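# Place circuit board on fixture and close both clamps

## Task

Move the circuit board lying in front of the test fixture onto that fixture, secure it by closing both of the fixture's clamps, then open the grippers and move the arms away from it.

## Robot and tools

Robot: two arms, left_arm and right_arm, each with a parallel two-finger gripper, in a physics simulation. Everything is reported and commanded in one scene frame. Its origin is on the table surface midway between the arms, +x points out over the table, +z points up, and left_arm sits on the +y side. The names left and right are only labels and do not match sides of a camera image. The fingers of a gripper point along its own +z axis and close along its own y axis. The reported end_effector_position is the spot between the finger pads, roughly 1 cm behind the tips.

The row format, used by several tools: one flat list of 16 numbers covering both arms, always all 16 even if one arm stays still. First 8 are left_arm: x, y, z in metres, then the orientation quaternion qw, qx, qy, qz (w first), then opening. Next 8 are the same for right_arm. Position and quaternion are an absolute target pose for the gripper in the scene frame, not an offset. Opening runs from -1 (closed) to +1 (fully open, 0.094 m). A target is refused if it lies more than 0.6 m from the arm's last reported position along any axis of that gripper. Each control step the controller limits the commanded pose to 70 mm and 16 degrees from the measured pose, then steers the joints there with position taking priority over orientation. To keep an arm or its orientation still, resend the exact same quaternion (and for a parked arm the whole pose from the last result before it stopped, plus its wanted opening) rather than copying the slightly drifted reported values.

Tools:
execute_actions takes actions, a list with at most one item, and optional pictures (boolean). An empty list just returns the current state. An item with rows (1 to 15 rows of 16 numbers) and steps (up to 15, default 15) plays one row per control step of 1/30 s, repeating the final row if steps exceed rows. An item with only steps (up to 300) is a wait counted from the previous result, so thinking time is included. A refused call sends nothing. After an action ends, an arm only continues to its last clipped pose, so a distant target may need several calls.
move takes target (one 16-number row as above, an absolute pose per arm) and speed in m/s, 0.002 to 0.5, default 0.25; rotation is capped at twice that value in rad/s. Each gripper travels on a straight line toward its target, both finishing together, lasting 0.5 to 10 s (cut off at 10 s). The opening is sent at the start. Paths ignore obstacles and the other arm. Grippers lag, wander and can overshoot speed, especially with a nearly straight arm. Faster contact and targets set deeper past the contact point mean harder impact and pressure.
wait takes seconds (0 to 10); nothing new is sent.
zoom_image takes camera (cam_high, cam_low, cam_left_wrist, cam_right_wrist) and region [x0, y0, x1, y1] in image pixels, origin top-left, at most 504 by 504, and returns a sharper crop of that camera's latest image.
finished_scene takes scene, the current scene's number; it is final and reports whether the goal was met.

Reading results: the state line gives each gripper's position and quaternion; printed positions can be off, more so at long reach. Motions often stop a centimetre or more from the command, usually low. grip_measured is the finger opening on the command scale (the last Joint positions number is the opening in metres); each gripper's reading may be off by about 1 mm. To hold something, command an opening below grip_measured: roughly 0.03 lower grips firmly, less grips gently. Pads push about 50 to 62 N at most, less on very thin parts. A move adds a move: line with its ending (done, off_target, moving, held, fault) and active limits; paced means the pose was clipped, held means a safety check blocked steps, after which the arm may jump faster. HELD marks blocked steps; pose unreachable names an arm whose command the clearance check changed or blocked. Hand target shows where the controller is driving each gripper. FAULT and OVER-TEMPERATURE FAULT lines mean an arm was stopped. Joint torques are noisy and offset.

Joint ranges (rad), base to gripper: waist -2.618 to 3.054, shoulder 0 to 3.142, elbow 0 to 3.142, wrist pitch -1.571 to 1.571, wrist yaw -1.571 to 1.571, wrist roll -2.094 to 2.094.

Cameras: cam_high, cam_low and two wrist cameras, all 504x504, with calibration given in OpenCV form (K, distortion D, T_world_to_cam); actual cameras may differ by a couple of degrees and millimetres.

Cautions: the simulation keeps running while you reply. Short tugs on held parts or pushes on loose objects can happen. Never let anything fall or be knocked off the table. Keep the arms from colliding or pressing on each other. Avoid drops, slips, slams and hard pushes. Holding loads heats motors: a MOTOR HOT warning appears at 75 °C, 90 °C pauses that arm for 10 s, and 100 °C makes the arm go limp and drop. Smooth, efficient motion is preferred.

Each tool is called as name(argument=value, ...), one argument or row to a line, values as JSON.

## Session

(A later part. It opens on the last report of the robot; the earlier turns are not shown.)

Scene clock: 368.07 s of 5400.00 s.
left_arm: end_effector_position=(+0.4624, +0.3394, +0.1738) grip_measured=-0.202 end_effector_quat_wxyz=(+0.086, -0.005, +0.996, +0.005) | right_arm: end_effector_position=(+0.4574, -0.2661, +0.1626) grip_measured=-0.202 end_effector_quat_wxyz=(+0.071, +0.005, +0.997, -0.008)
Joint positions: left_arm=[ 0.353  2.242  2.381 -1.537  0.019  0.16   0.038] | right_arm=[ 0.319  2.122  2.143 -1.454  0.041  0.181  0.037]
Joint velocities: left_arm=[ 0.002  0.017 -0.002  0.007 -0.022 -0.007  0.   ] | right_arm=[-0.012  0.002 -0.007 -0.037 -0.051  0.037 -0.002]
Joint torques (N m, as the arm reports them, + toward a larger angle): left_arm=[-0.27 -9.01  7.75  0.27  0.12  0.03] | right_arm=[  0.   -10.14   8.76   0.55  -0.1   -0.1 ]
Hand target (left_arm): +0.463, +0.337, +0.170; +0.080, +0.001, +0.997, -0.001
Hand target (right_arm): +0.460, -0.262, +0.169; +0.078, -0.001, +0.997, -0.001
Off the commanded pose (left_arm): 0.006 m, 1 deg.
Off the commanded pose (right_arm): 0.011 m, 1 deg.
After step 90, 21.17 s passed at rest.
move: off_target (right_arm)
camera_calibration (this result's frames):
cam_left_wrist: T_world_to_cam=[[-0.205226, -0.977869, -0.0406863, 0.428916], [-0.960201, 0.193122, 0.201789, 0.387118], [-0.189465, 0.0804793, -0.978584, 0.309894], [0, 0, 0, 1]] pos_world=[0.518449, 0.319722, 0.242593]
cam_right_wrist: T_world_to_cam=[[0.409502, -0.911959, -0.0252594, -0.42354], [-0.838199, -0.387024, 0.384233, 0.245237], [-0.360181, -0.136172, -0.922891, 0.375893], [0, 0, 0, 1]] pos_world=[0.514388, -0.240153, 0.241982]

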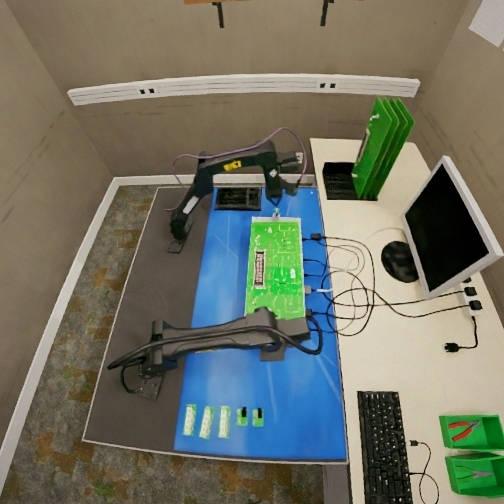

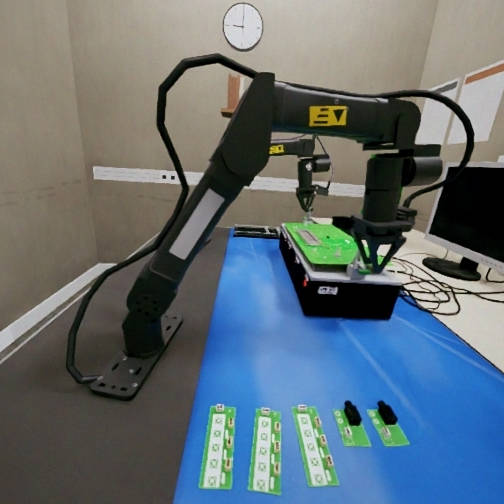

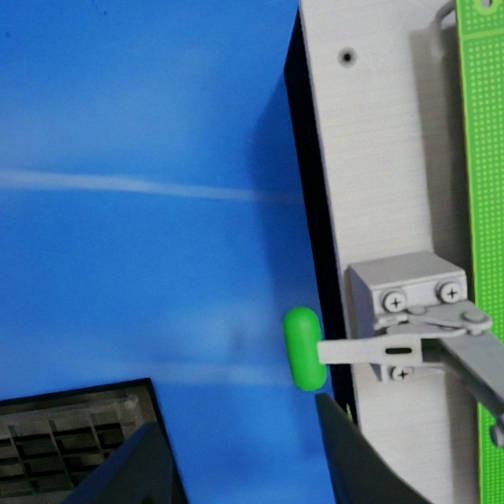

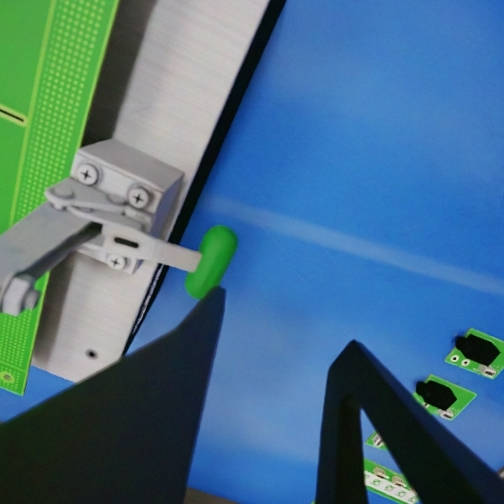

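move(
  target=[0.457,0.317,0.172,0.08,0,0.997,0,-0.3,0.455,-0.241,0.178,0.08,0,0.997,0,-0.3],
  speed=0.1,
)

move(
  target=[0.457,0.319,0.138,0.08,0,0.997,0,-0.3,0.455,-0.244,0.146,0.08,0,0.997,0,-0.3],
  speed=0.04,
)

Scene clock: 380.77 s of 5400.00 s.
left_arm: end_effector_position=(+0.4591, +0.3188, +0.1667) grip_measured=-0.298 end_effector_quat_wxyz=(+0.074, +0.002, +0.997, +0.000) | right_arm: end_effector_position=(+0.4526, -0.2440, +0.1746) grip_measured=-0.298 end_effector_quat_wxyz=(+0.077, -0.002, +0.997, -0.004)
Joint positions: left_arm=[ 0.31   2.228  2.331 -1.527  0.019  0.131  0.033] | right_arm=[ 0.371  2.122  2.191 -1.491  0.041  0.218  0.033]
Joint velocities: left_arm=[-0.012 -0.022  0.007  0.037 -0.037 -0.066 -0.001] | right_arm=[-0.002 -0.022 -0.007  0.022  0.007 -0.051 -0.   ]
Joint torques (N m, as the arm reports them, + toward a larger angle): left_arm=[ -0.25 -12.38   4.98   0.47   0.03  -0.12] | right_arm=[ 0.12 -9.53  8.64  0.61 -0.02  0.07]
Hand target (left_arm): +0.457, +0.317, +0.172; +0.080, +0.000, +0.997, -0.000
Hand target (right_arm): +0.455, -0.241, +0.178; +0.081, +0.000, +0.997, +0.000
Off the commanded pose (left_arm): 0.006 m, 1 deg.
Off the commanded pose (right_arm): 0.005 m, 1 deg.
After step 90, 8.60 s passed at rest.
move: done
camera_calibration (this result's frames):
cam_left_wrist: T_world_to_cam=[[-0.220237, -0.975075, -0.0269138, 0.411493], [-0.951853, 0.208796, 0.224456, 0.376803], [-0.213242, 0.0750514, -0.974112, 0.315871], [0, 0, 0, 1]] pos_world=[0.516644, 0.298855, 0.234193]
cam_right_wrist: T_world_to_cam=[[0.42403, -0.905232, -0.0274607, -0.40569], [-0.836275, -0.403008, 0.371792, 0.242573], [-0.347625, -0.134687, -0.92791, 0.383737], [0, 0, 0, 1]] pos_world=[0.508279, -0.217801, 0.254746]

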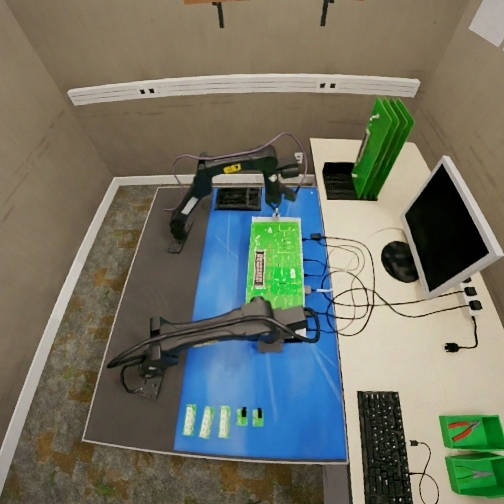

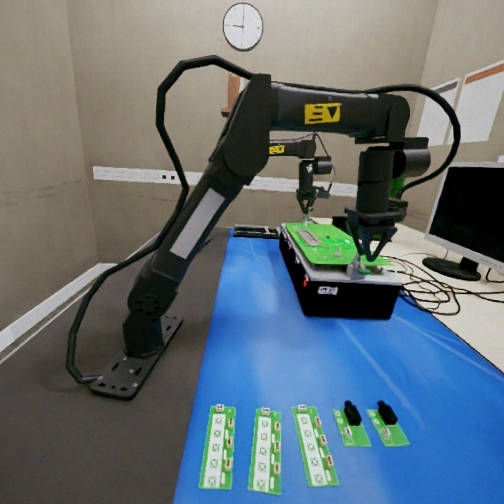

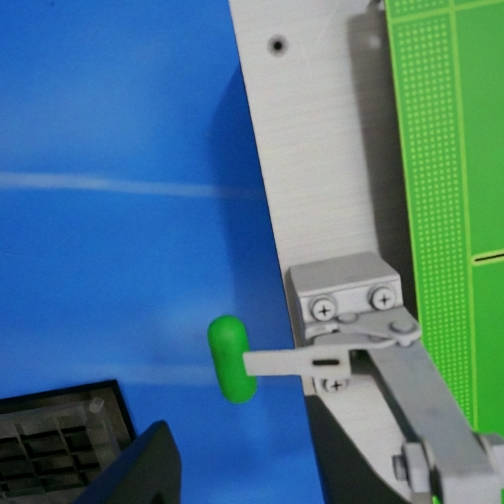

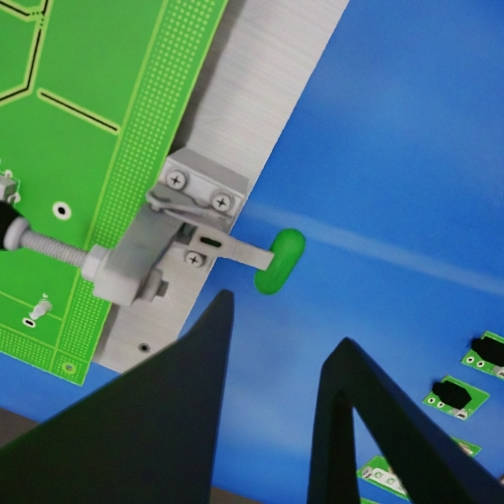

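Scene clock: 381.73 s of 5400.00 s.
left_arm: end_effector_position=(+0.4565, +0.3186, +0.1517) grip_measured=-0.299 end_effector_quat_wxyz=(+0.089, +0.002, +0.996, +0.002) | right_arm: end_effector_position=(+0.4540, -0.2437, +0.1493) grip_measured=-0.298 end_effector_quat_wxyz=(+0.077, -0.002, +0.997, -0.003)
Joint positions: left_arm=[ 0.311  2.141  2.123 -1.376  0.02   0.131  0.033] | right_arm=[ 0.371  2.096  2.047 -1.373  0.04   0.218  0.033]
Joint velocities: left_arm=[ 0.002  0.002 -0.017 -0.022  0.051 -0.022 -0.   ] | right_arm=[-0.007 -0.017 -0.022  0.081 -0.037 -0.007  0.   ]
Joint torques (N m, as the arm reports them, + toward a larger angle): left_arm=[ 0.13 -9.42  3.57  0.65  0.1  -0.03] | right_arm=[ -0.22 -11.26   4.46   0.99  -0.03   0.02]
Hand target (left_arm): +0.456, +0.319, +0.138; +0.080, -0.000, +0.997, +0.000
Hand target (right_arm): +0.455, -0.244, +0.146; +0.080, +0.000, +0.997, -0.000
Off the commanded pose (left_arm): 0.014 m, 1 deg.
Off the commanded pose (right_arm): 0.003 m, 1 deg.
move: off_target (left_arm)
camera_calibration (this result's frames):
cam_left_wrist: T_world_to_cam=[[-0.218647, -0.975116, -0.0366451, 0.411135], [-0.958372, 0.207523, 0.196107, 0.38533], [-0.183622, 0.0779978, -0.979898, 0.287128], [0, 0, 0, 1]] pos_world=[0.511906, 0.298544, 0.220856]
cam_right_wrist: T_world_to_cam=[[0.424069, -0.9052, -0.0279098, -0.406551], [-0.836082, -0.40316, 0.37206, 0.253072], [-0.348041, -0.134444, -0.927789, 0.361002], [0, 0, 0, 1]] pos_world=[0.509638, -0.217447, 0.229429]

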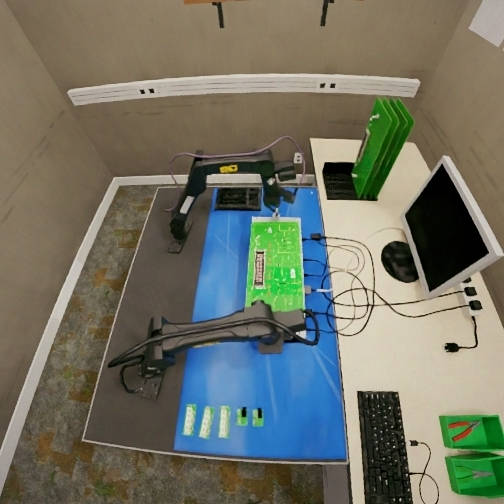

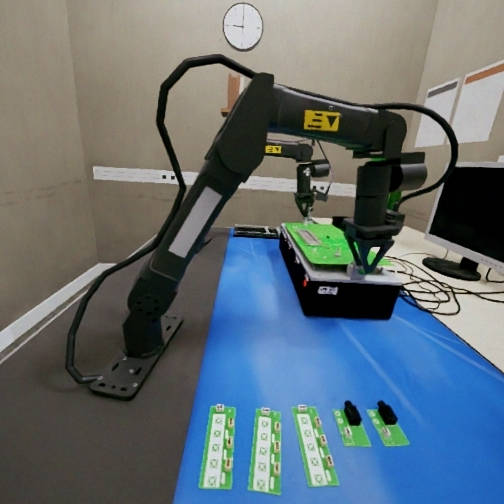

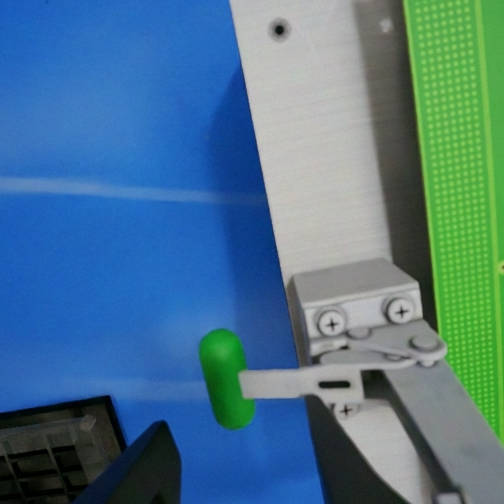

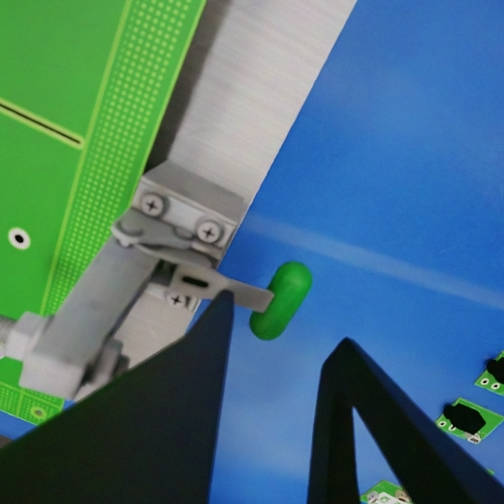

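move(
  target=[0.455,0.322,0.115,0.08,0,0.997,0,-0.3,0.452,-0.247,0.125,0.08,0,0.997,0,-0.3],
  speed=0.02,
)

zoom_image(
  camera="cam_low",
  region=[300,200,420,300],
)

Scene clock: 387.67 s of 5400.00 s.
left_arm: end_effector_position=(+0.4560, +0.3188, +0.1500) grip_measured=-0.299 end_effector_quat_wxyz=(+0.112, +0.001, +0.994, -0.001) | right_arm: end_effector_position=(+0.4535, -0.2438, +0.1477) grip_measured=-0.298 end_effector_quat_wxyz=(+0.101, -0.002, +0.995, +0.002)
Joint positions: left_arm=[ 0.316  2.079  2.011 -1.28   0.031  0.131  0.033] | right_arm=[ 0.371  2.034  1.938 -1.278  0.04   0.218  0.033]
Joint velocities: left_arm=[-0.002 -0.007 -0.002  0.007 -0.051 -0.022 -0.   ] | right_arm=[-0.012 -0.012 -0.002  0.022  0.022  0.022  0.001]
Joint torques (N m, as the arm reports them, + toward a larger angle): left_arm=[ 0.35 -6.72  2.57  0.79 -0.06 -0.02] | right_arm=[-0.66 -8.47  2.83  1.13 -0.04 -0.02]
Hand target (left_arm): +0.453, +0.322, +0.116; +0.079, +0.000, +0.997, -0.000
Hand target (right_arm): +0.451, -0.247, +0.126; +0.079, +0.000, +0.997, +0.000
Off the commanded pose (left_arm): 0.035 m, 4 deg.
Off the commanded pose (right_arm): 0.023 m, 2 deg.
After step 90, 0.87 s passed at rest.
move: off_target (left_arm, right_arm)
camera_calibration (this result's frames):
cam_left_wrist: T_world_to_cam=[[-0.214204, -0.975901, -0.0416272, 0.410075], [-0.966978, 0.205835, 0.150287, 0.396506], [-0.138097, 0.0724447, -0.987766, 0.267553], [0, 0, 0, 1]] pos_world=[0.508201, 0.299195, 0.22176]
cam_right_wrist: T_world_to_cam=[[0.425164, -0.904949, -0.0174104, -0.408485], [-0.852975, -0.407032, 0.326739, 0.266645], [-0.302769, -0.124067, -0.944954, 0.343941], [0, 0, 0, 1]] pos_world=[0.505249, -0.218453, 0.230773]

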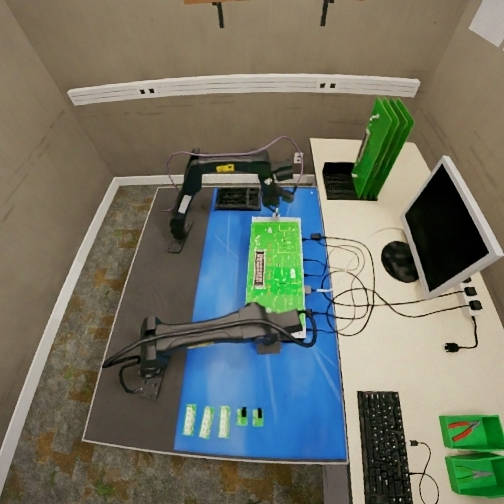

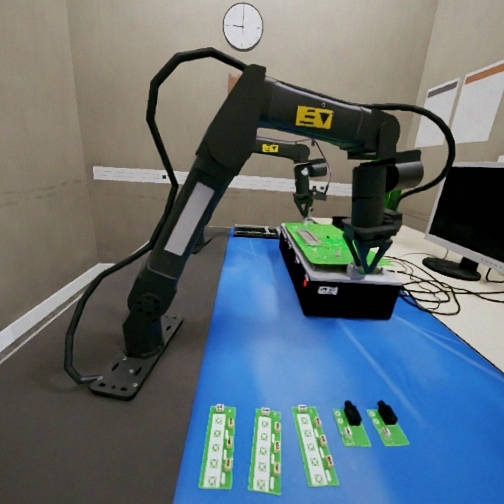

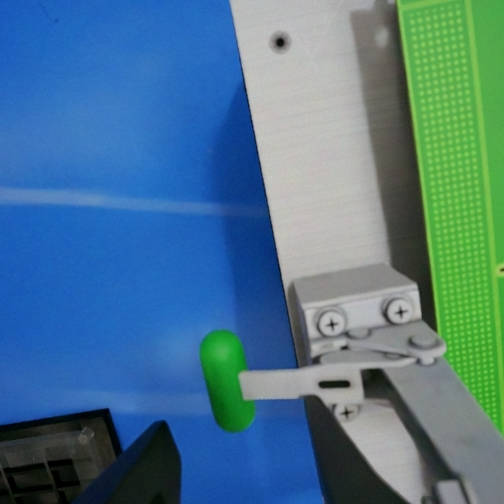

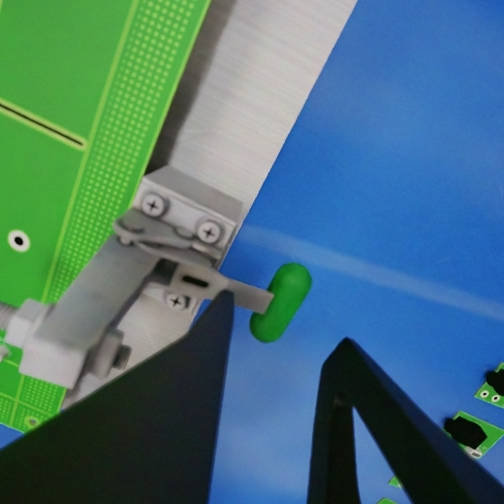

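Region (300, 200, 420, 300) of cam_low's 504x504 image, scaled by 4.200, with more detail than that image has.

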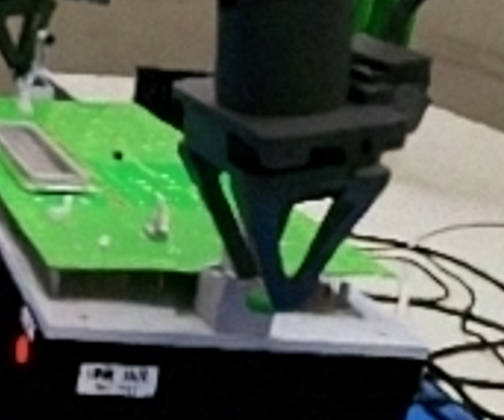

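move(
  target=[0.455,0.326,0.165,0.08,0,0.997,0,-0.5,0.453,-0.251,0.165,0.08,0,0.997,0,-0.5],
  speed=0.05,
)

move(
  target=[0.455,0.326,0.118,0.08,0,0.997,0,-0.5,0.453,-0.251,0.122,0.08,0,0.997,0,-0.5],
  speed=0.03,
)

Scene clock: 395.67 s of 5400.00 s.
left_arm: end_effector_position=(+0.4547, +0.3219, +0.1679) grip_measured=-0.498 end_effector_quat_wxyz=(+0.087, +0.000, +0.996, -0.003) | right_arm: end_effector_position=(+0.4489, -0.2492, +0.1601) grip_measured=-0.498 end_effector_quat_wxyz=(+0.075, -0.000, +0.997, -0.003)
Joint positions: left_arm=[ 0.323  2.164  2.226 -1.46   0.03   0.138  0.024] | right_arm=[ 0.361  2.08   2.067 -1.412  0.039  0.211  0.024]
Joint velocities: left_arm=[ 0.002  0.017 -0.017  0.051 -0.051 -0.007 -0.001] | right_arm=[ 0.012  0.002 -0.002 -0.022 -0.081  0.037  0.   ]
Joint torques (N m, as the arm reports them, + toward a larger angle): left_arm=[ 0.57 -8.6   8.01  0.33 -0.02  0.03] | right_arm=[-0.56 -9.55  8.84  0.64 -0.02 -0.06]
Hand target (left_arm): +0.455, +0.326, +0.165; +0.080, +0.000, +0.997, -0.001
Hand target (right_arm): +0.453, -0.251, +0.165; +0.080, -0.000, +0.997, -0.000
Off the commanded pose (left_arm): 0.005 m, 1 deg.
Off the commanded pose (right_arm): 0.007 m, 1 deg.
After step 90, 3.80 s passed at rest.
move: done
camera_calibration (this result's frames):
cam_left_wrist: T_world_to_cam=[[-0.215541, -0.976125, -0.0268606, 0.411835], [-0.958501, 0.206233, 0.196837, 0.380147], [-0.186598, 0.0681724, -0.980068, 0.306974], [0, 0, 0, 1]] pos_world=[0.510419, 0.302677, 0.237091]
cam_right_wrist: T_world_to_cam=[[0.420717, -0.906718, -0.0293206, -0.407747], [-0.83653, -0.40025, 0.374189, 0.243135], [-0.351019, -0.1329, -0.926889, 0.370124], [0, 0, 0, 1]] pos_world=[0.504856, -0.223207, 0.24013]

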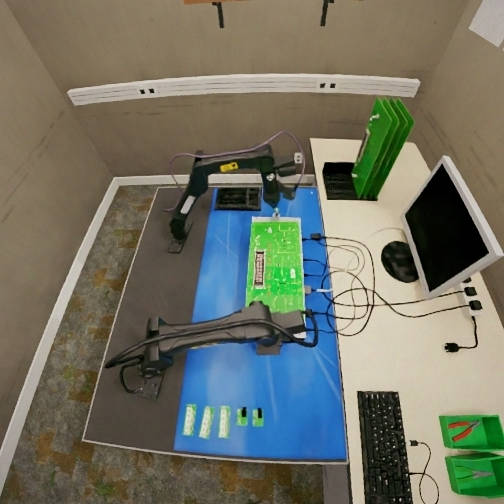

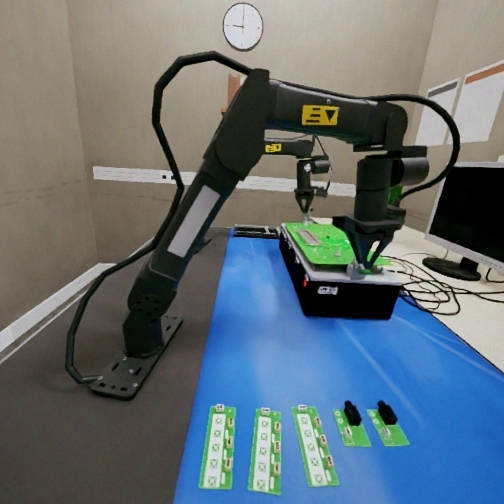

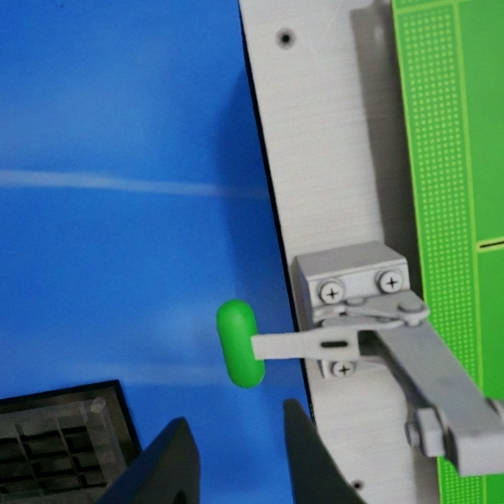

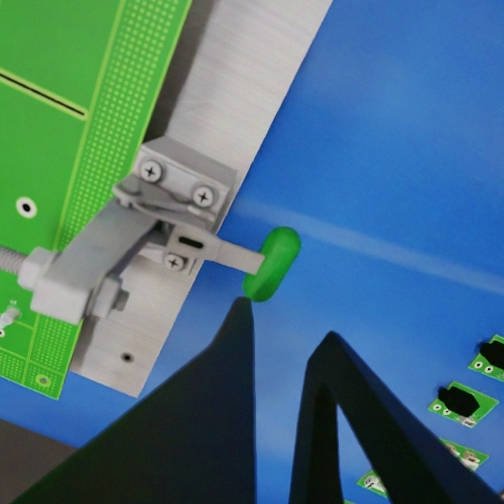

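Scene clock: 397.60 s of 5400.00 s.
left_arm: end_effector_position=(+0.4444, +0.3234, +0.1156) grip_measured=-0.499 end_effector_quat_wxyz=(+0.053, -0.001, +0.999, -0.002) | right_arm: end_effector_position=(+0.4504, -0.2489, +0.1447) grip_measured=-0.498 end_effector_quat_wxyz=(+0.094, -0.000, +0.996, +0.001)
Joint positions: left_arm=[ 0.325  2.147  1.996 -1.315  0.02   0.14   0.024] | right_arm=[ 0.361  2.029  1.922 -1.28   0.039  0.21   0.024]
Joint velocities: left_arm=[-0.012  0.007 -0.002 -0.022 -0.022  0.051 -0.   ] | right_arm=[ 0.002 -0.007 -0.017  0.007 -0.022  0.051  0.   ]
Joint torques (N m, as the arm reports them, + toward a larger angle): left_arm=[  0.24 -11.31   5.18   0.79   0.08   0.02] | right_arm=[-0.63 -8.24  2.82  1.24 -0.04 -0.05]
Hand target (left_arm): +0.454, +0.326, +0.118; +0.079, +0.000, +0.997, -0.000
Hand target (right_arm): +0.451, -0.251, +0.122; +0.079, +0.000, +0.997, +0.000
Off the commanded pose (left_arm): 0.011 m, 3 deg.
Off the commanded pose (right_arm): 0.023 m, 2 deg.
move: off_target (left_arm, right_arm)
camera_calibration (this result's frames):
cam_left_wrist: T_world_to_cam=[[-0.215155, -0.976497, -0.012682, 0.40801], [-0.943214, 0.204421, 0.261838, 0.366552], [-0.253092, 0.0682977, -0.965028, 0.281442], [0, 0, 0, 1]] pos_world=[0.504753, 0.304268, 0.180797]
cam_right_wrist: T_world_to_cam=[[0.422326, -0.906202, -0.0209418, -0.410362], [-0.849403, -0.40371, 0.3399, 0.26027], [-0.316472, -0.12576, -0.940229, 0.344576], [0, 0, 0, 1]] pos_world=[0.503429, -0.223463, 0.226921]

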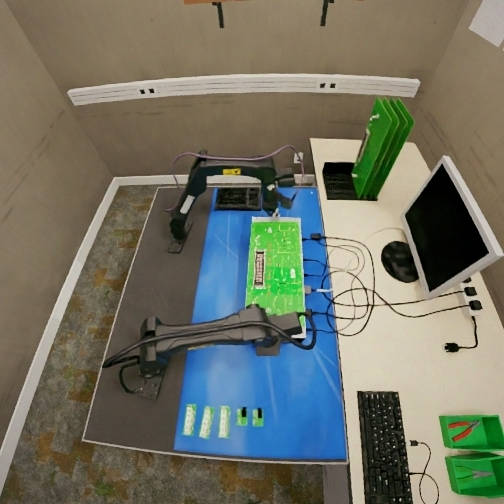

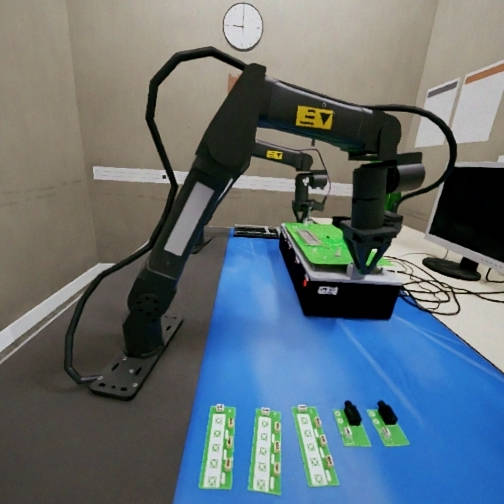

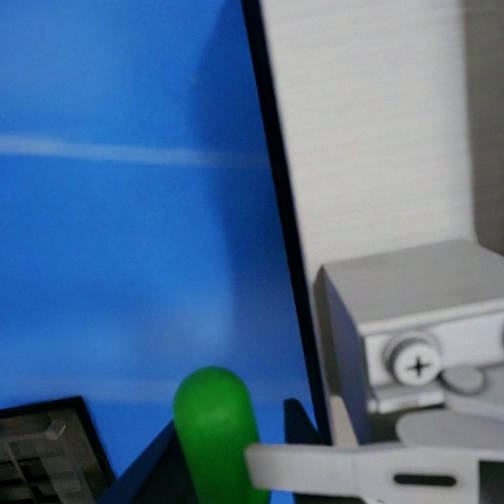

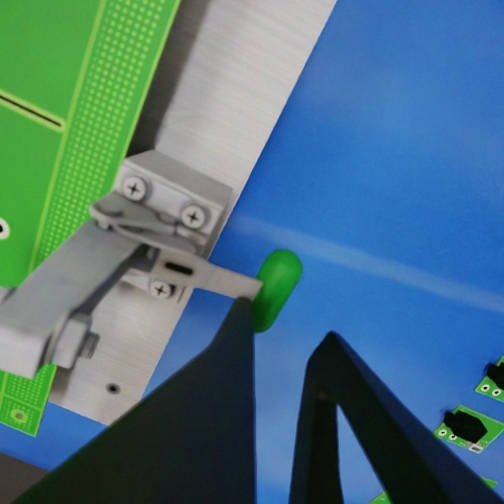

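move(
  target=[0.44,0.336,0.118,0.06,0,0.998,0,-0.5,0.436,-0.243,0.165,0.06,0,0.998,0,-0.5],
  speed=0.03,
)

move(
  target=[0.44,0.336,0.118,0.06,0,0.998,0,-0.5,0.436,-0.243,0.118,0.06,0,0.998,0,-0.5],
  speed=0.03,
)

Scene clock: 408.80 s of 5400.00 s.
left_arm: end_effector_position=(+0.4440, +0.3268, +0.1129) grip_measured=-0.499 end_effector_quat_wxyz=(+0.054, +0.005, +0.998, -0.010) | right_arm: end_effector_position=(+0.4338, -0.2489, +0.1615) grip_measured=-0.498 end_effector_quat_wxyz=(+0.058, -0.000, +0.998, -0.007)
Joint positions: left_arm=[ 0.34   2.147  1.985 -1.305  0.037  0.165  0.024] | right_arm=[ 0.369  2.054  2.038 -1.444  0.039  0.221  0.024]
Joint velocities: left_arm=[-0.002 -0.027 -0.017 -0.037 -0.007 -0.007 -0.001] | right_arm=[ 0.002  0.002 -0.002  0.022  0.007 -0.037  0.001]
Joint torques (N m, as the arm reports them, + toward a larger angle): left_arm=[  1.46 -12.02   4.7    0.38  -0.14  -0.04] | right_arm=[ 0.41 -9.03  8.76  0.53 -0.08  0.11]
Hand target (left_arm): +0.440, +0.336, +0.118; +0.060, -0.000, +0.998, +0.000
Hand target (right_arm): +0.436, -0.243, +0.165; +0.060, -0.000, +0.998, -0.001
Off the commanded pose (left_arm): 0.011 m, 1 deg.
Off the commanded pose (right_arm): 0.007 m, 1 deg.
After step 90, 6.63 s passed at rest.
move: off_target (left_arm)
camera_calibration (this result's frames):
cam_left_wrist: T_world_to_cam=[[-0.227496, -0.973779, 0.000385769, 0.4143], [-0.94106, 0.219954, 0.256956, 0.360702], [-0.250303, 0.0580934, -0.966423, 0.28074], [0, 0, 0, 1]] pos_world=[0.503964, 0.30779, 0.17847]
cam_right_wrist: T_world_to_cam=[[0.418578, -0.907383, -0.0380578, -0.398936], [-0.823338, -0.396827, 0.405762, 0.220165], [-0.383284, -0.138508, -0.913186, 0.376544], [0, 0, 0, 1]] pos_world=[0.492579, -0.222466, 0.239338]

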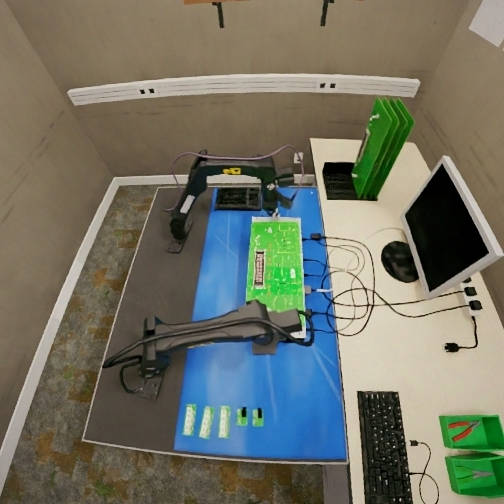

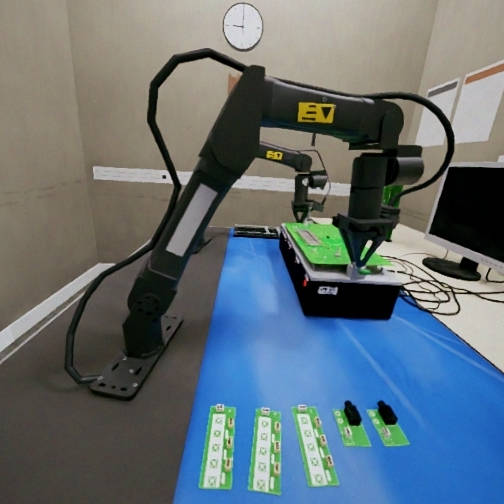

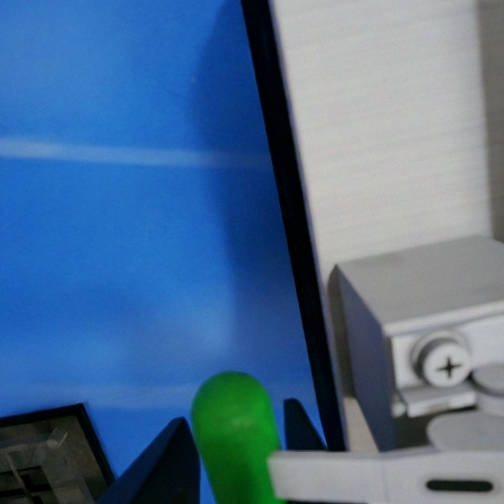

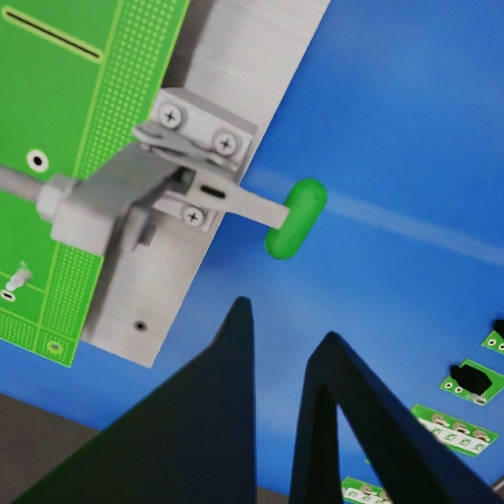

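Scene clock: 410.67 s of 5400.00 s.
left_arm: end_effector_position=(+0.4440, +0.3267, +0.1129) grip_measured=-0.499 end_effector_quat_wxyz=(+0.055, +0.005, +0.998, -0.010) | right_arm: end_effector_position=(+0.4386, -0.2478, +0.1146) grip_measured=-0.498 end_effector_quat_wxyz=(+0.055, -0.000, +0.998, -0.007)
Joint positions: left_arm=[ 0.34   2.147  1.985 -1.305  0.038  0.166  0.024] | right_arm=[ 0.369  2.054  1.85  -1.262  0.039  0.221  0.024]
Joint velocities: left_arm=[-0.002 -0.002  0.012 -0.007 -0.007 -0.022  0.   ] | right_arm=[-0.007  0.002 -0.012  0.037 -0.066 -0.051 -0.003]
Joint torques (N m, as the arm reports them, + toward a larger angle): left_arm=[  1.64 -12.     4.93   0.37  -0.17   0.01] | right_arm=[  0.39 -11.88   5.09   0.65  -0.09   0.06]
Hand target (left_arm): +0.440, +0.336, +0.118; +0.059, -0.000, +0.998, +0.000
Hand target (right_arm): +0.435, -0.243, +0.118; +0.060, -0.000, +0.998, -0.000
Off the commanded pose (left_arm): 0.011 m, 1 deg.
Off the commanded pose (right_arm): 0.006 m, 1 deg.
move: off_target (left_arm)
camera_calibration (this result's frames):
cam_left_wrist: T_world_to_cam=[[-0.227649, -0.973742, 0.00174892, 0.414106], [-0.941089, 0.220476, 0.256403, 0.360642], [-0.250056, 0.0567241, -0.966568, 0.281115], [0, 0, 0, 1]] pos_world=[0.503962, 0.307774, 0.178523]
cam_right_wrist: T_world_to_cam=[[0.418392, -0.907425, -0.0390864, -0.401547], [-0.821365, -0.396379, 0.410174, 0.242297], [-0.387695, -0.139509, -0.911169, 0.337142], [0, 0, 0, 1]] pos_world=[0.497727, -0.221299, 0.192114]

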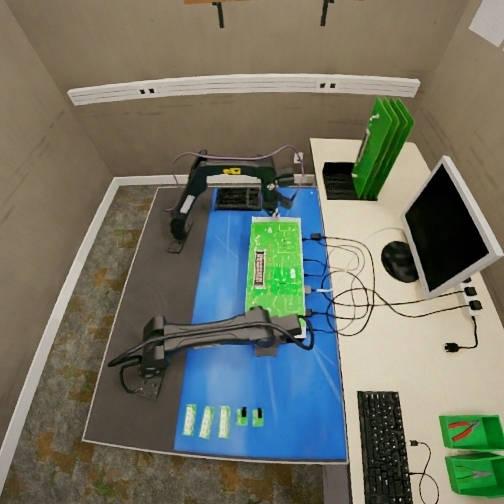

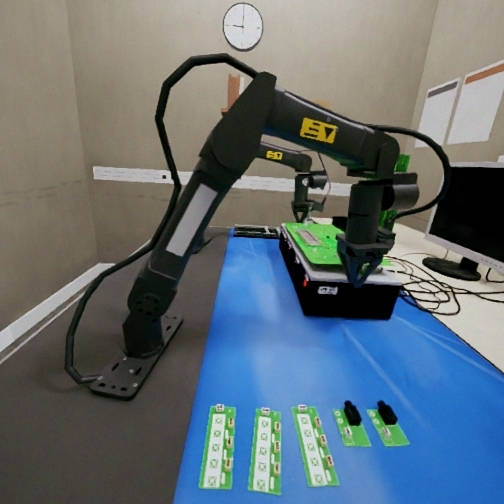

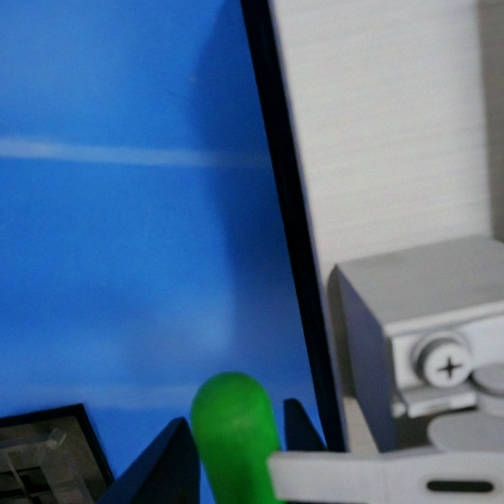

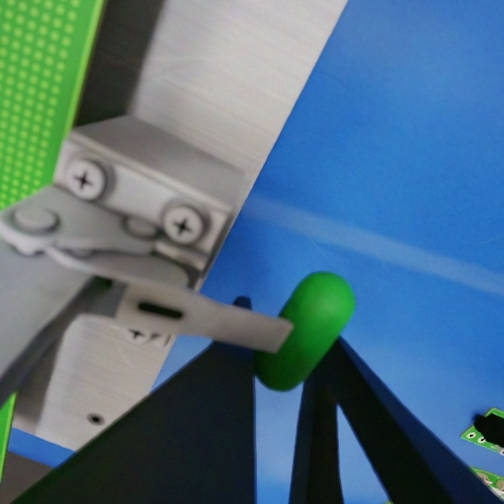

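move(
  target=[0.452,0.322,0.118,0.06,0,0.998,0,-0.5,0.452,-0.25,0.118,0.06,0,0.998,0,-0.5],
  speed=0.02,
)

move(
  target=[0.452,0.322,0.118,0.06,0,0.998,0,-0.8,0.452,-0.25,0.118,0.06,0,0.998,0,-0.8],
)

Scene clock: 415.20 s of 5400.00 s.
left_arm: end_effector_position=(+0.4456, +0.3244, +0.1190) grip_measured=-0.499 end_effector_quat_wxyz=(+0.057, +0.001, +0.998, -0.002) | right_arm: end_effector_position=(+0.4377, -0.2482, +0.1116) grip_measured=-0.498 end_effector_quat_wxyz=(+0.039, -0.004, +0.999, -0.006)
Joint positions: left_arm=[ 0.327  2.147  2.009 -1.322  0.02   0.145  0.024] | right_arm=[ 0.364  2.085  1.887 -1.301  0.029  0.209  0.024]
Joint velocities: left_arm=[ 0.002 -0.007 -0.007 -0.007  0.037  0.007  0.   ] | right_arm=[-0.017  0.002 -0.002 -0.022 -0.037  0.007  0.   ]
Joint torques (N m, as the arm reports them, + toward a larger angle): left_arm=[-0.91 -8.86  8.1   0.37 -0.05 -0.08] | right_arm=[-0.87 -9.42  9.08  0.69 -0.04 -0.06]
Hand target (left_arm): +0.452, +0.322, +0.118; +0.060, -0.000, +0.998, -0.000
Hand target (right_arm): +0.451, -0.250, +0.118; +0.060, +0.000, +0.998, -0.000
Off the commanded pose (left_arm): 0.007 m, 0 deg.
Off the commanded pose (right_arm): 0.016 m, 3 deg.
After step 90, 0.60 s passed at rest.
move: off_target (right_arm)
camera_calibration (this result's frames):
cam_left_wrist: T_world_to_cam=[[-0.218716, -0.975659, -0.015912, 0.410902], [-0.944098, 0.207462, 0.256201, 0.366652], [-0.246663, 0.0710577, -0.966493, 0.281399], [0, 0, 0, 1]] pos_world=[0.505437, 0.304838, 0.184572]
cam_right_wrist: T_world_to_cam=[[0.42379, -0.904111, -0.0546314, -0.401425], [-0.804064, -0.403291, 0.436849, 0.230387], [-0.416993, -0.141205, -0.897874, 0.344955], [0, 0, 0, 1]] pos_world=[0.499209, -0.221311, 0.187151]

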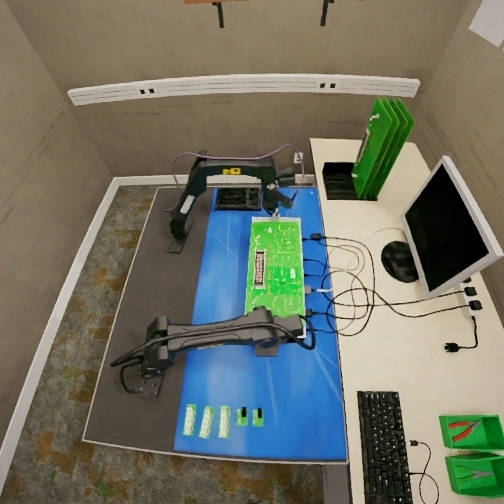

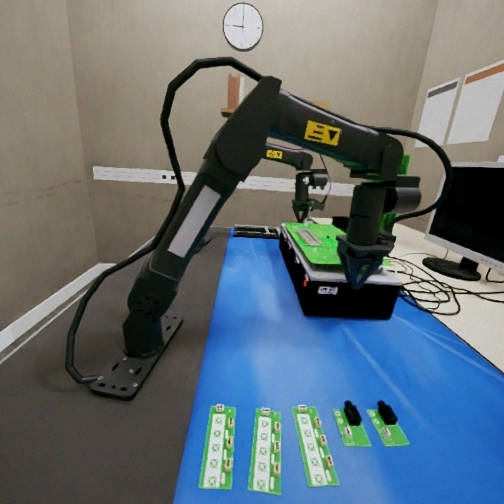

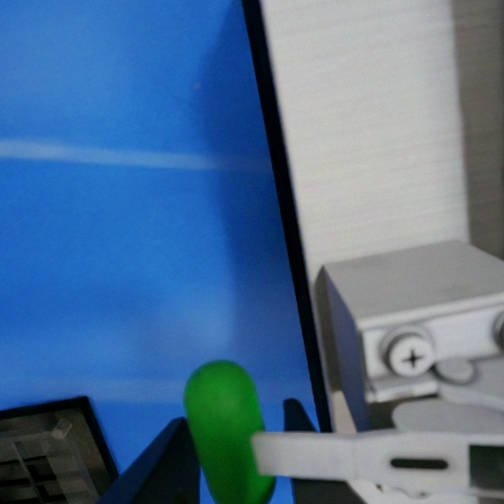

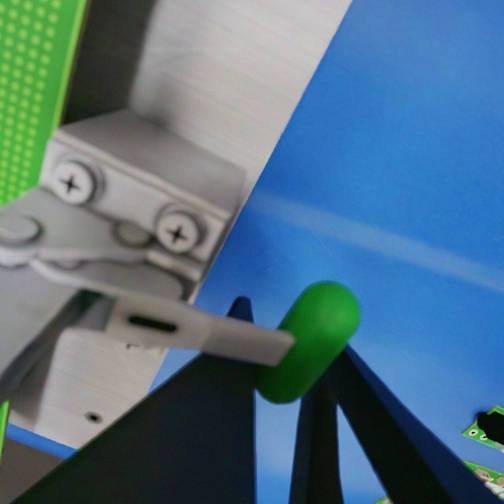

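Scene clock: 415.90 s of 5400.00 s.
left_arm: end_effector_position=(+0.4459, +0.3207, +0.1196) grip_measured=-0.794 end_effector_quat_wxyz=(+0.057, +0.003, +0.998, -0.008) | right_arm: end_effector_position=(+0.4370, -0.2422, +0.1116) grip_measured=-0.797 end_effector_quat_wxyz=(+0.038, -0.008, +0.999, +0.003)
Joint positions: left_arm=[ 0.323  2.147  2.011 -1.325  0.031  0.145  0.01 ] | right_arm=[ 0.371  2.085  1.887 -1.298  0.011  0.209  0.01 ]
Joint velocities: left_arm=[-0.007 -0.002 -0.012  0.022 -0.022  0.022 -0.   ] | right_arm=[-0.017  0.007 -0.002 -0.037  0.037 -0.022 -0.   ]
Joint torques (N m, as the arm reports them, + toward a larger angle): left_arm=[-0.45 -9.04  7.78  0.39 -0.17 -0.08] | right_arm=[-1.37 -9.63  9.2   0.73  0.15 -0.02]
Hand target (left_arm): +0.452, +0.322, +0.118; +0.060, +0.000, +0.998, +0.000
Hand target (right_arm): +0.451, -0.250, +0.118; +0.060, +0.001, +0.998, +0.000
Off the commanded pose (left_arm): 0.006 m, 1 deg.
Off the commanded pose (right_arm): 0.018 m, 3 deg.
move: off_target (right_arm)
camera_calibration (this result's frames):
cam_left_wrist: T_world_to_cam=[[-0.222965, -0.974815, -0.00461986, 0.407702], [-0.943408, 0.214583, 0.252854, 0.365294], [-0.245494, 0.0607361, -0.967493, 0.285214], [0, 0, 0, 1]] pos_world=[0.505544, 0.301726, 0.185461]
cam_right_wrist: T_world_to_cam=[[0.4314, -0.899387, -0.0706918, -0.396166], [-0.800062, -0.417611, 0.430699, 0.227744], [-0.416887, -0.129246, -0.899723, 0.348573], [0, 0, 0, 1]] pos_world=[0.498431, -0.216146, 0.187525]

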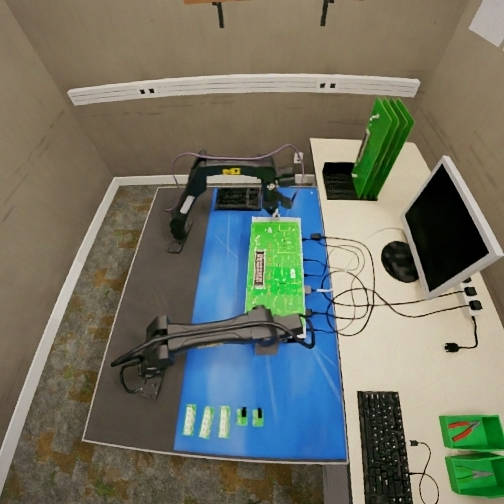

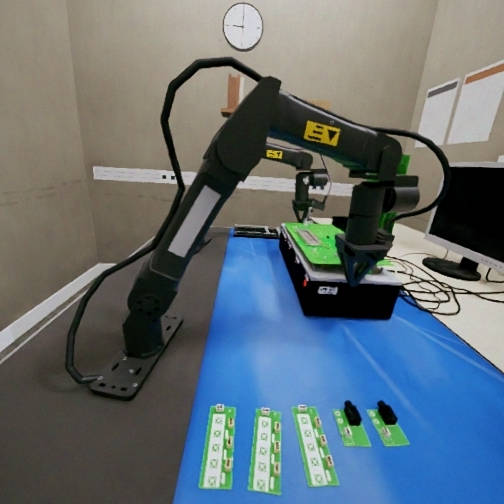

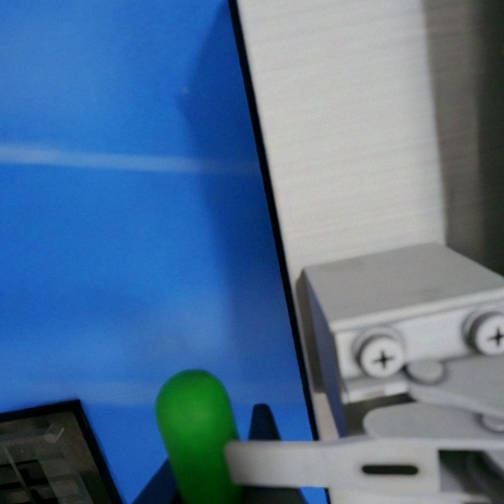

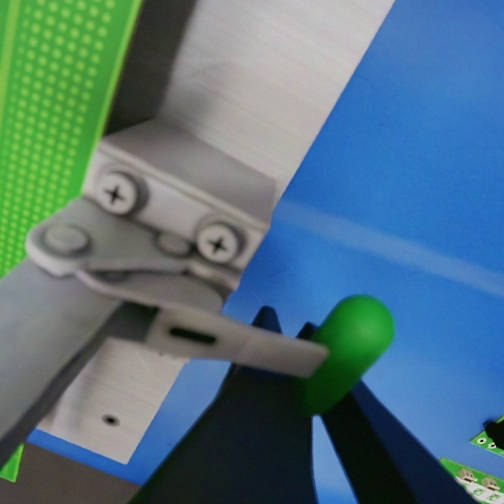

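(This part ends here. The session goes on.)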